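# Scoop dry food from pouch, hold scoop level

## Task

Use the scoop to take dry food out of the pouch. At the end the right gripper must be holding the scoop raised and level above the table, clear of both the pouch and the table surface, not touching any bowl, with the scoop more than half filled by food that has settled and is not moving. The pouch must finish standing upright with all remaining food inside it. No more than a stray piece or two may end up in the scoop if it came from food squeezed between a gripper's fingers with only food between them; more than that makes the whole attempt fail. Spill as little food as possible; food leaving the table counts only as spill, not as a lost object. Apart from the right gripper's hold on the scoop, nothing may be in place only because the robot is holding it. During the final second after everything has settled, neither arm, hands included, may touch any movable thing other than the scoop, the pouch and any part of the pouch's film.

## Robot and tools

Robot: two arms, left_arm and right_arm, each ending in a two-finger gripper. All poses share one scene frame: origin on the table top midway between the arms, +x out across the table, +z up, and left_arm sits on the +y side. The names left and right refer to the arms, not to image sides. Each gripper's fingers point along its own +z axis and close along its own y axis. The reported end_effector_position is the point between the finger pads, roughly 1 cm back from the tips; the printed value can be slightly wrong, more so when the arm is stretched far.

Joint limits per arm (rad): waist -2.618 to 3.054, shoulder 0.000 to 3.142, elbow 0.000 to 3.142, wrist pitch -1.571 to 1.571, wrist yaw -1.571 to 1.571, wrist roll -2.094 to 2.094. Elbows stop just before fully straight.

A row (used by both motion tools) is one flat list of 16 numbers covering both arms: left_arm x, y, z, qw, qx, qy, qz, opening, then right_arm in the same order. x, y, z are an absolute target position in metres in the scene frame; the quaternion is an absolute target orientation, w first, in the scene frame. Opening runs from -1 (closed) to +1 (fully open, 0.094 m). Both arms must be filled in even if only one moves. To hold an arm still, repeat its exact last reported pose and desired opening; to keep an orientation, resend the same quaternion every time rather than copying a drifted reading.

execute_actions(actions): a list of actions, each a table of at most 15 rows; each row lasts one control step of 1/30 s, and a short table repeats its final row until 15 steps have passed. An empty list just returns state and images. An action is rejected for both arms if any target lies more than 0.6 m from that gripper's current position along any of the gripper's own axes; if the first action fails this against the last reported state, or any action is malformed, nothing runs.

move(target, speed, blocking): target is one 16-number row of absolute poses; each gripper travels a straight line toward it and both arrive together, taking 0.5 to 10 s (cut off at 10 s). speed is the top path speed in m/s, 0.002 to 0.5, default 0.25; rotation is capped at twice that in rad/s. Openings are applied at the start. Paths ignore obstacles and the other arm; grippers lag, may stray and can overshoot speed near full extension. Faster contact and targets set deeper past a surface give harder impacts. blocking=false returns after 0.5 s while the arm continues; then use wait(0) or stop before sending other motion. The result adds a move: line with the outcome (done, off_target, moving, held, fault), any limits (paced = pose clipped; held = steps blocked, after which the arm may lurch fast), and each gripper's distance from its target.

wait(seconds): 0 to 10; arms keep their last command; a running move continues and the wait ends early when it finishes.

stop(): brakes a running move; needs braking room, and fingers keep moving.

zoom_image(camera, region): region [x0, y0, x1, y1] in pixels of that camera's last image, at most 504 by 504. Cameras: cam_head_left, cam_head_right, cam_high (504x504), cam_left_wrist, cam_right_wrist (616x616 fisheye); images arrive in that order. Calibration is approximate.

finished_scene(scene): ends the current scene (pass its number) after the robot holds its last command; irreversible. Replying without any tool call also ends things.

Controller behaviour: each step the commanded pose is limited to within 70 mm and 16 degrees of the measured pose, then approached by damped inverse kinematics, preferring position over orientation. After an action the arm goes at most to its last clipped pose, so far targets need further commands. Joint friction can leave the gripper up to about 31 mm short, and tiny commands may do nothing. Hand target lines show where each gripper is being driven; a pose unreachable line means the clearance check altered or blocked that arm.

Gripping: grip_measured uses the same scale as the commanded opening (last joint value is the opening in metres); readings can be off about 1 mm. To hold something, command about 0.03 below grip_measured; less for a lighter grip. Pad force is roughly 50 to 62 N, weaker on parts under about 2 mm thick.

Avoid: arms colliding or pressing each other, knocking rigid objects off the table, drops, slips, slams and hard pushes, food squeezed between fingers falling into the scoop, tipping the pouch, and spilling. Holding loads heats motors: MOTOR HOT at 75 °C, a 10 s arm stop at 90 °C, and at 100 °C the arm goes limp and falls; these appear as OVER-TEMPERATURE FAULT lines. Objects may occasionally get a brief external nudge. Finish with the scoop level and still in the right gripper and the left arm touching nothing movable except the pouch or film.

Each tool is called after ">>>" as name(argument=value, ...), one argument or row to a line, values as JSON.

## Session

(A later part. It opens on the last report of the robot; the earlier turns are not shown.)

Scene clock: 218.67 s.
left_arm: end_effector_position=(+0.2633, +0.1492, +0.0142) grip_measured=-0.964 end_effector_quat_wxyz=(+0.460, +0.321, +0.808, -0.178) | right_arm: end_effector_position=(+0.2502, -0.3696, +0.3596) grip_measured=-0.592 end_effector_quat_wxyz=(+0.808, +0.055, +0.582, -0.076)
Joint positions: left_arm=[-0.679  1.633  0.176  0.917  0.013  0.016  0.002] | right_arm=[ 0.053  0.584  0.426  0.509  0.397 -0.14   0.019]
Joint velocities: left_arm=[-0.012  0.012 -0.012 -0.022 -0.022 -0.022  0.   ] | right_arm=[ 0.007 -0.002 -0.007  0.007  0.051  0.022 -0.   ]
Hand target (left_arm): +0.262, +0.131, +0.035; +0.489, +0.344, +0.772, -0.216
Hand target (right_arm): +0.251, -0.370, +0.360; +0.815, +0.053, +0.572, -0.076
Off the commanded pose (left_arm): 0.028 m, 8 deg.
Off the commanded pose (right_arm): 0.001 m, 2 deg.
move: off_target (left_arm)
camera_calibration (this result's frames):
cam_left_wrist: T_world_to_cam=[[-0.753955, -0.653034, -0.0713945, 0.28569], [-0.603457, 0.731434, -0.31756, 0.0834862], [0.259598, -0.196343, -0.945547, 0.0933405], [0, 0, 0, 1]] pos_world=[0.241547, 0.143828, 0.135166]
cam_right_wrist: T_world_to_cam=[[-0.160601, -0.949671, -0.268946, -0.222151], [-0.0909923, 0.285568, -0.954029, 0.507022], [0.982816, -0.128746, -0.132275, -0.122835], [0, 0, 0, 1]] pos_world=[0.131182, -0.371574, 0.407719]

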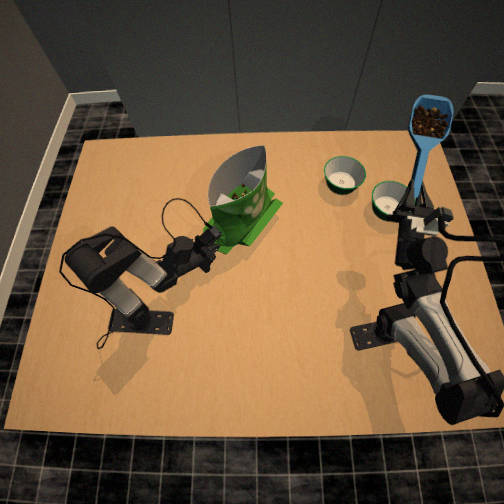

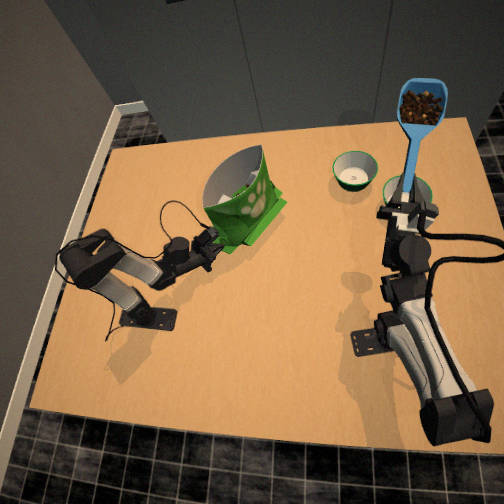

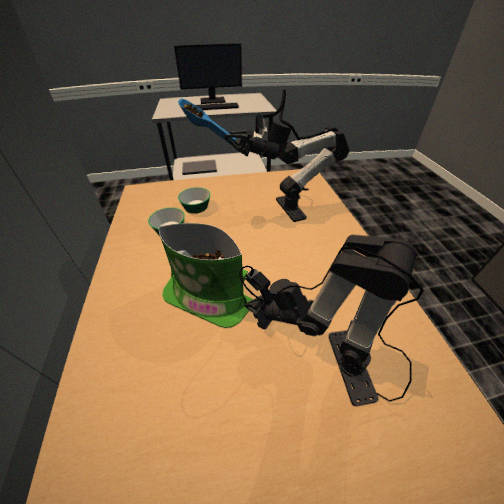

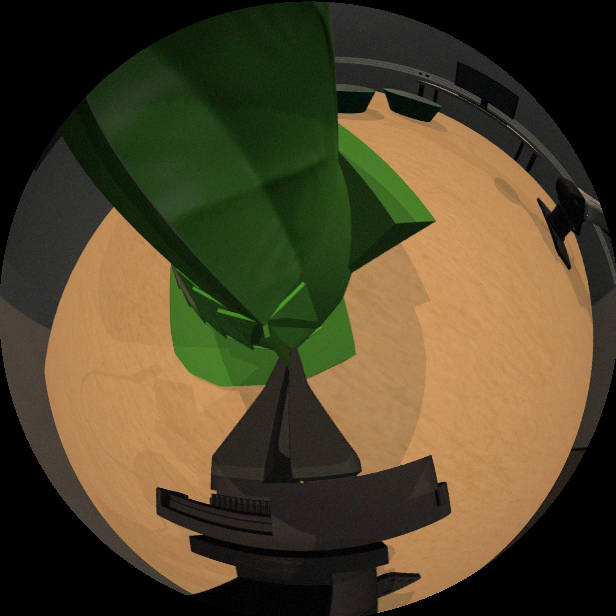

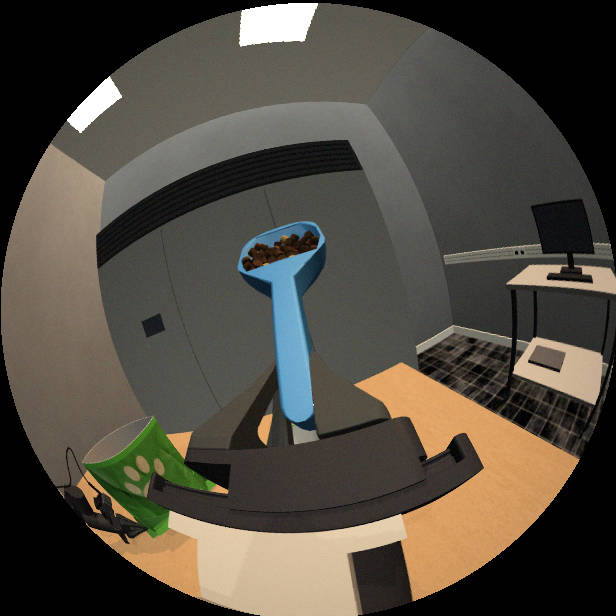

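Settles near the rim. Level again, open left.

>>> move(
  target=[0.263,0.149,0.016,0.46,0.321,0.808,-0.178,-0.2,0.24,-0.37,0.31,0.585,0.07,0.806,-0.052,-0.7],
  speed=0.12,
)

>>> move(
  target=[0.2,0.22,0.08,0.46,0.321,0.808,-0.178,-0.2,0.24,-0.37,0.31,0.585,0.07,0.806,-0.052,-0.7],
  speed=0.12,
)

>>> zoom_image(
  camera="cam_high",
  region=[160,120,260,190],
)

Scene clock: 222.07 s.
left_arm: end_effector_position=(+0.2625, +0.1502, +0.0121) grip_measured=-0.203 end_effector_quat_wxyz=(+0.456, +0.322, +0.811, -0.176) | right_arm: end_effector_position=(+0.2341, -0.3696, +0.2877) grip_measured=-0.592 end_effector_quat_wxyz=(+0.564, +0.057, +0.822, -0.057)
Joint positions: left_arm=[-0.679  1.633  0.176  0.907  0.011  0.016  0.037] | right_arm=[ 0.052  0.644  0.837 -0.588  0.373  0.119  0.019]
Joint velocities: left_arm=[-0.002  0.012 -0.002 -0.022  0.007  0.022 -0.001] | right_arm=[-0.002  0.012 -0.007 -0.022  0.022 -0.007  0.   ]
Hand target (left_arm): +0.263, +0.149, +0.016; +0.460, +0.321, +0.808, -0.178
Hand target (right_arm): +0.237, -0.370, +0.309; +0.585, +0.066, +0.807, -0.049
Off the commanded pose (left_arm): 0.004 m, 1 deg.
Off the commanded pose (right_arm): 0.023 m, 3 deg.
move: off_target (right_arm)
camera_calibration (this result's frames):
cam_left_wrist: T_world_to_cam=[[-0.753475, -0.653671, -0.0706351, 0.285606], [-0.606767, 0.73271, -0.308172, 0.0821682], [0.253198, -0.189341, -0.948705, 0.092434], [0, 0, 0, 1]] pos_world=[0.24165, 0.143988, 0.133188]
cam_right_wrist: T_world_to_cam=[[-0.306397, -0.932654, -0.190465, -0.226282], [-0.669581, 0.353385, -0.653285, 0.51099], [0.676596, -0.0726326, -0.732763, 0.148688], [0, 0, 0, 1]] pos_world=[0.172215, -0.38082, 0.399677]

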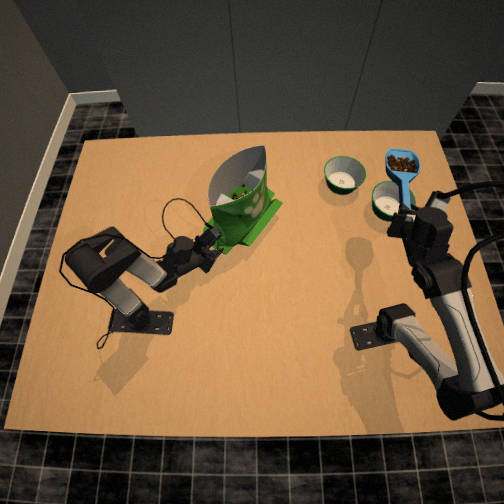

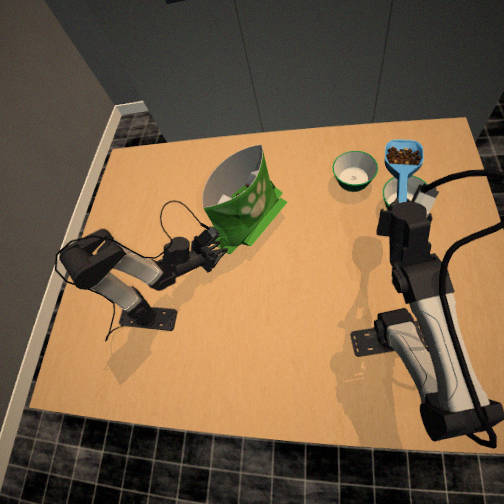

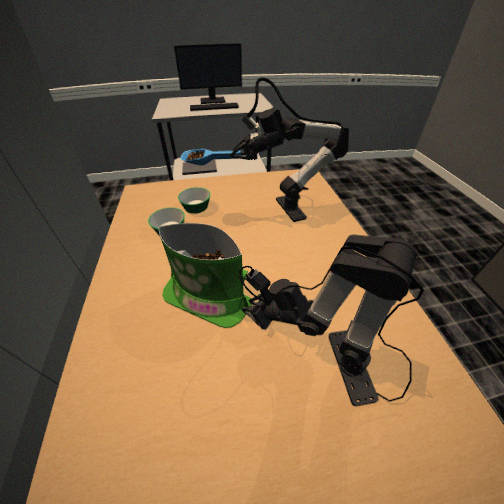

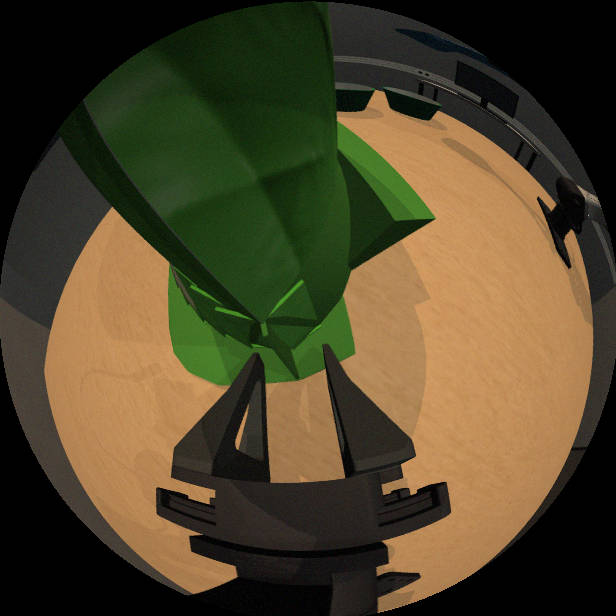

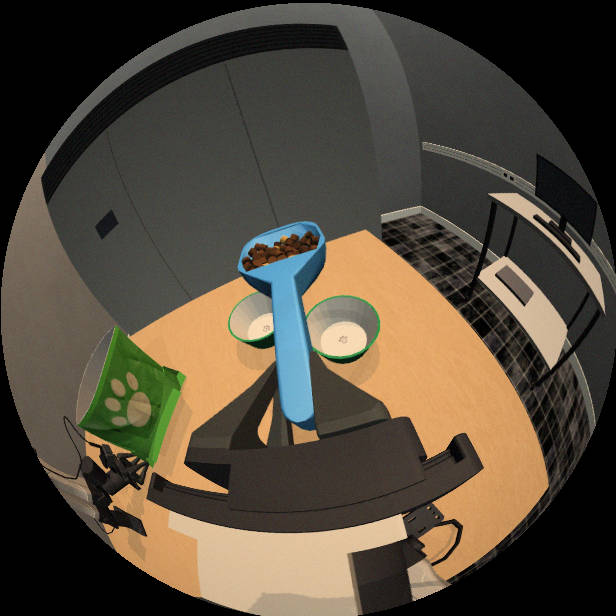

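Scene clock: 224.03 s.
left_arm: end_effector_position=(+0.1970, +0.2189, +0.0618) grip_measured=-0.203 end_effector_quat_wxyz=(+0.440, +0.324, +0.820, -0.172) | right_arm: end_effector_position=(+0.2323, -0.3701, +0.2833) grip_measured=-0.592 end_effector_quat_wxyz=(+0.556, +0.059, +0.827, -0.057)
Joint positions: left_arm=[-0.601  0.474  0.091 -0.207  0.078  0.056  0.037] | right_arm=[ 0.052  0.644  0.837 -0.608  0.373  0.129  0.019]
Joint velocities: left_arm=[-0.012 -0.022  0.012 -0.022 -0.051 -0.066  0.   ] | right_arm=[ 0.007 -0.012 -0.012 -0.066 -0.007  0.037  0.   ]
Hand target (left_arm): +0.202, +0.216, +0.078; +0.460, +0.321, +0.808, -0.179
Hand target (right_arm): +0.238, -0.370, +0.309; +0.585, +0.070, +0.806, -0.052
Off the commanded pose (left_arm): 0.019 m, 3 deg.
Off the commanded pose (right_arm): 0.028 m, 4 deg.
move: off_target (left_arm, right_arm)
camera_calibration (this result's frames):
cam_left_wrist: T_world_to_cam=[[-0.755516, -0.65217, -0.0622098, 0.284152], [-0.61573, 0.739304, -0.272592, 0.00554693], [0.223768, -0.167643, -0.960116, 0.170845], [0, 0, 0, 1]] pos_world=[0.179867, 0.209855, 0.18322]
cam_right_wrist: T_world_to_cam=[[-0.313538, -0.930474, -0.189504, -0.225906], [-0.680045, 0.359311, -0.639088, 0.507612], [0.662746, -0.0715069, -0.745422, 0.153882], [0, 0, 0, 1]] pos_world=[0.172385, -0.381587, 0.396306]

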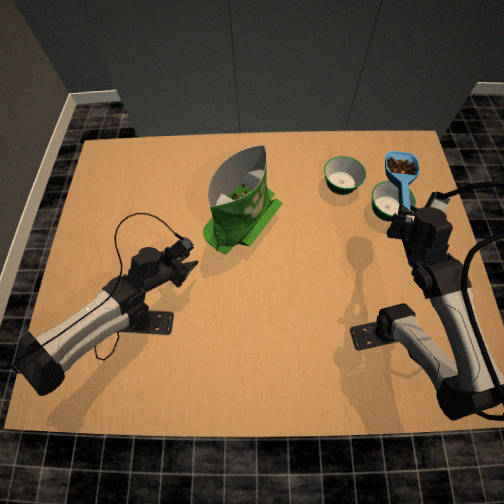

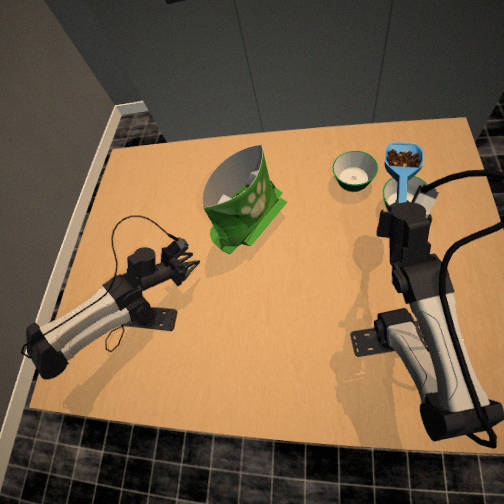

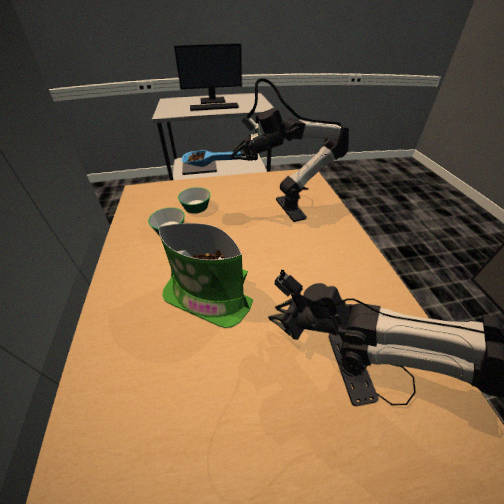

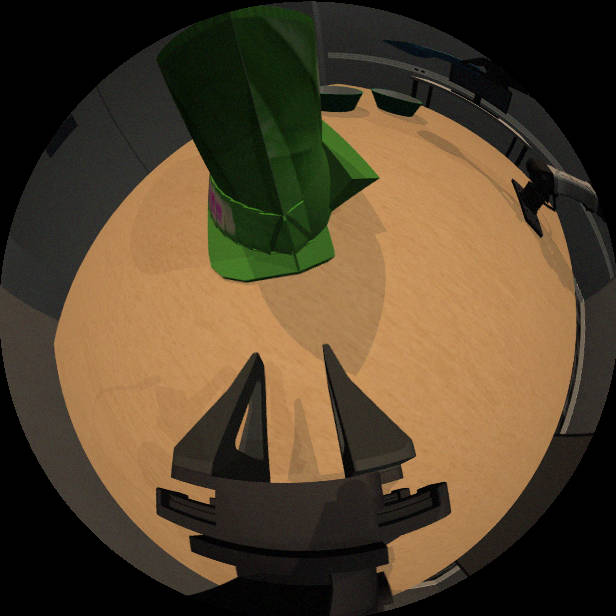

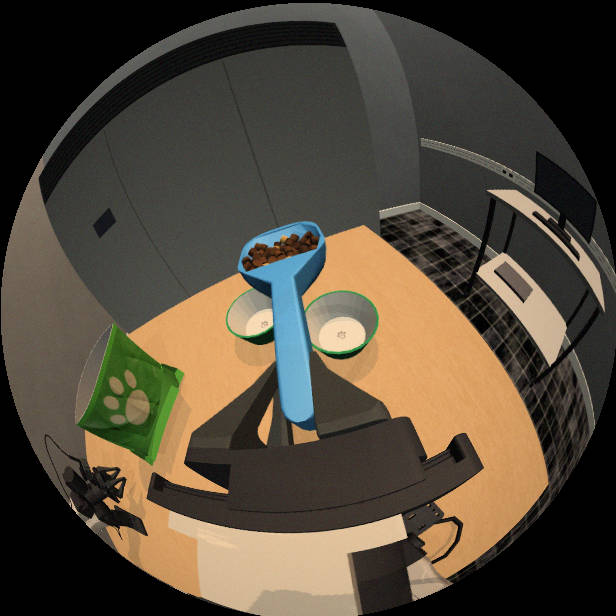

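Region (160, 120, 260, 190) of cam_high's 504x504 image, scaled by 5.040, with more detail than that image has; it fills the top 353 rows of this view, and the rest is white.

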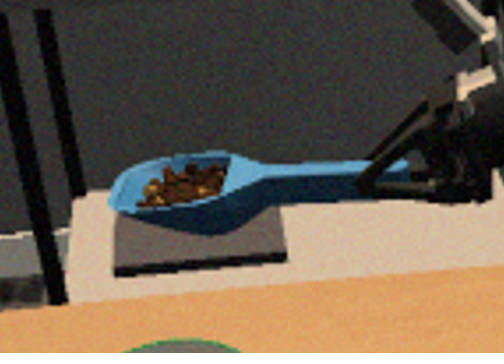

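>>> move(
  target=[0.197,0.219,0.062,0.44,0.324,0.82,-0.172,-0.2,0.24,-0.37,0.31,0.612,0.07,0.786,-0.05,-0.7],
  speed=0.08,
)

>>> zoom_image(
  camera="cam_high",
  region=[160,120,260,190],
)

Scene clock: 226.67 s.
left_arm: end_effector_position=(+0.1962, +0.2195, +0.0602) grip_measured=-0.203 end_effector_quat_wxyz=(+0.437, +0.325, +0.821, -0.171) | right_arm: end_effector_position=(+0.2394, -0.3698, +0.3027) grip_measured=-0.592 end_effector_quat_wxyz=(+0.590, +0.067, +0.803, -0.051)
Joint positions: left_arm=[-0.601  0.474  0.091 -0.214  0.078  0.056  0.037] | right_arm=[ 0.052  0.644  0.837 -0.52   0.381  0.122  0.019]
Joint velocities: left_arm=[-0.007 -0.002  0.017  0.007 -0.007 -0.051  0.001] | right_arm=[-0.002 -0.012  0.007 -0.081 -0.022 -0.066 -0.001]
Hand target (left_arm): +0.197, +0.219, +0.062; +0.440, +0.324, +0.820, -0.172
Hand target (right_arm): +0.240, -0.370, +0.310; +0.611, +0.071, +0.787, -0.051
Off the commanded pose (left_arm): 0.002 m, 0 deg.
Off the commanded pose (right_arm): 0.007 m, 3 deg.
move: off_target (right_arm)
camera_calibration (this result's frames):
cam_left_wrist: T_world_to_cam=[[-0.755888, -0.651884, -0.0606706, 0.283762], [-0.617357, 0.740555, -0.265422, 0.00375464], [0.217954, -0.163174, -0.962221, 0.169934], [0, 0, 0, 1]] pos_world=[0.179772, 0.209928, 0.181726]
cam_right_wrist: T_world_to_cam=[[-0.300728, -0.926763, -0.225106, -0.210651], [-0.621401, 0.369459, -0.690913, 0.530127], [0.72348, -0.0678954, -0.686998, 0.132756], [0, 0, 0, 1]] pos_world=[0.170027, -0.382071, 0.410056]

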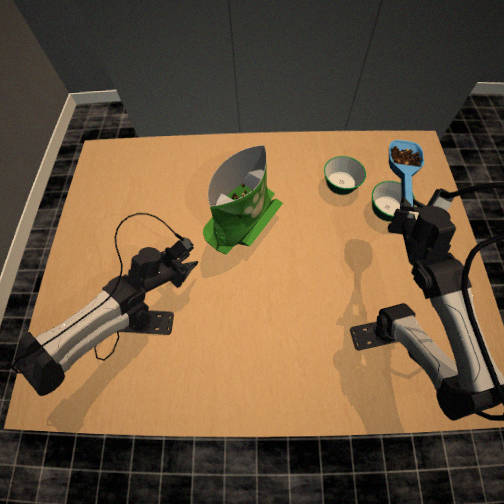

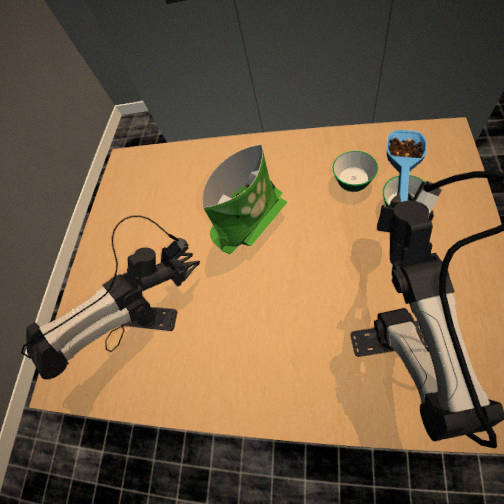

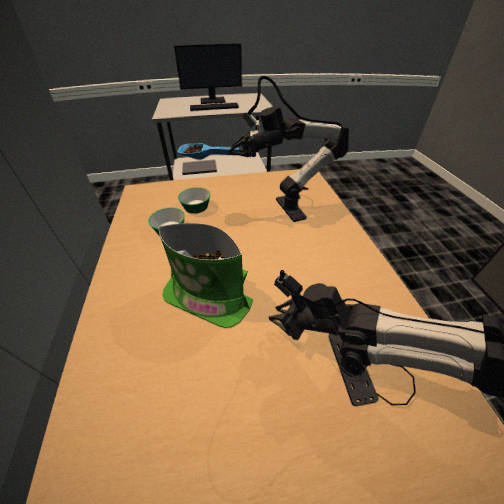

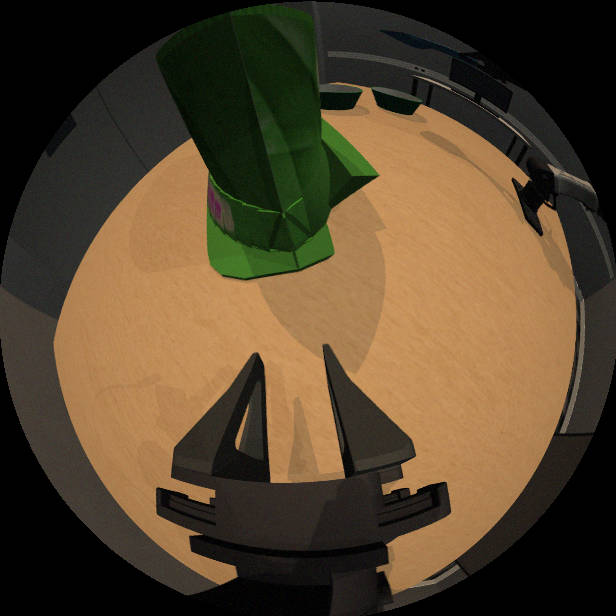

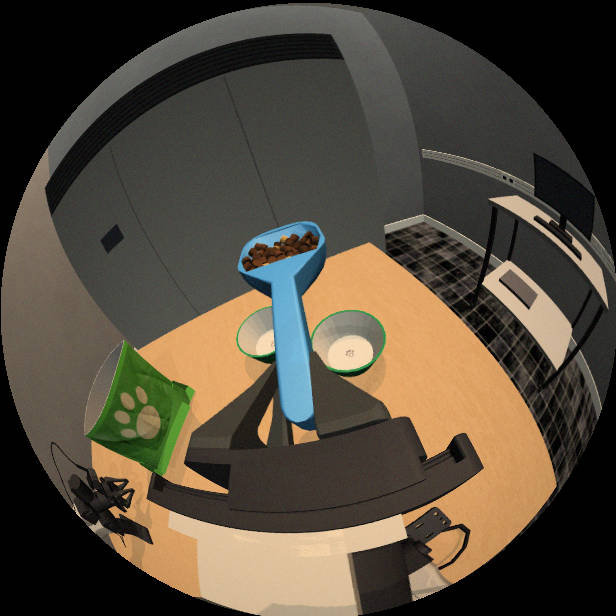

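Region (160, 120, 260, 190) of cam_high's 504x504 image, scaled by 5.040, with more detail than that image has; it fills the top 353 rows of this view, and the rest is white.

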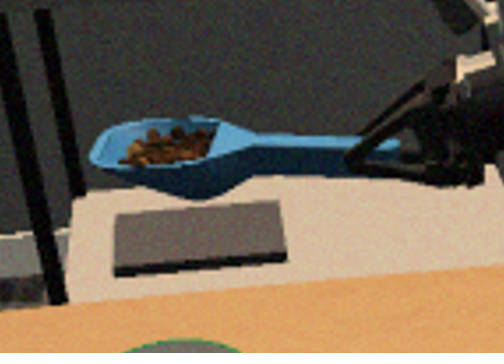

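>>> finished_scene(
  scene=1,
)

The scene is finished: the task was done.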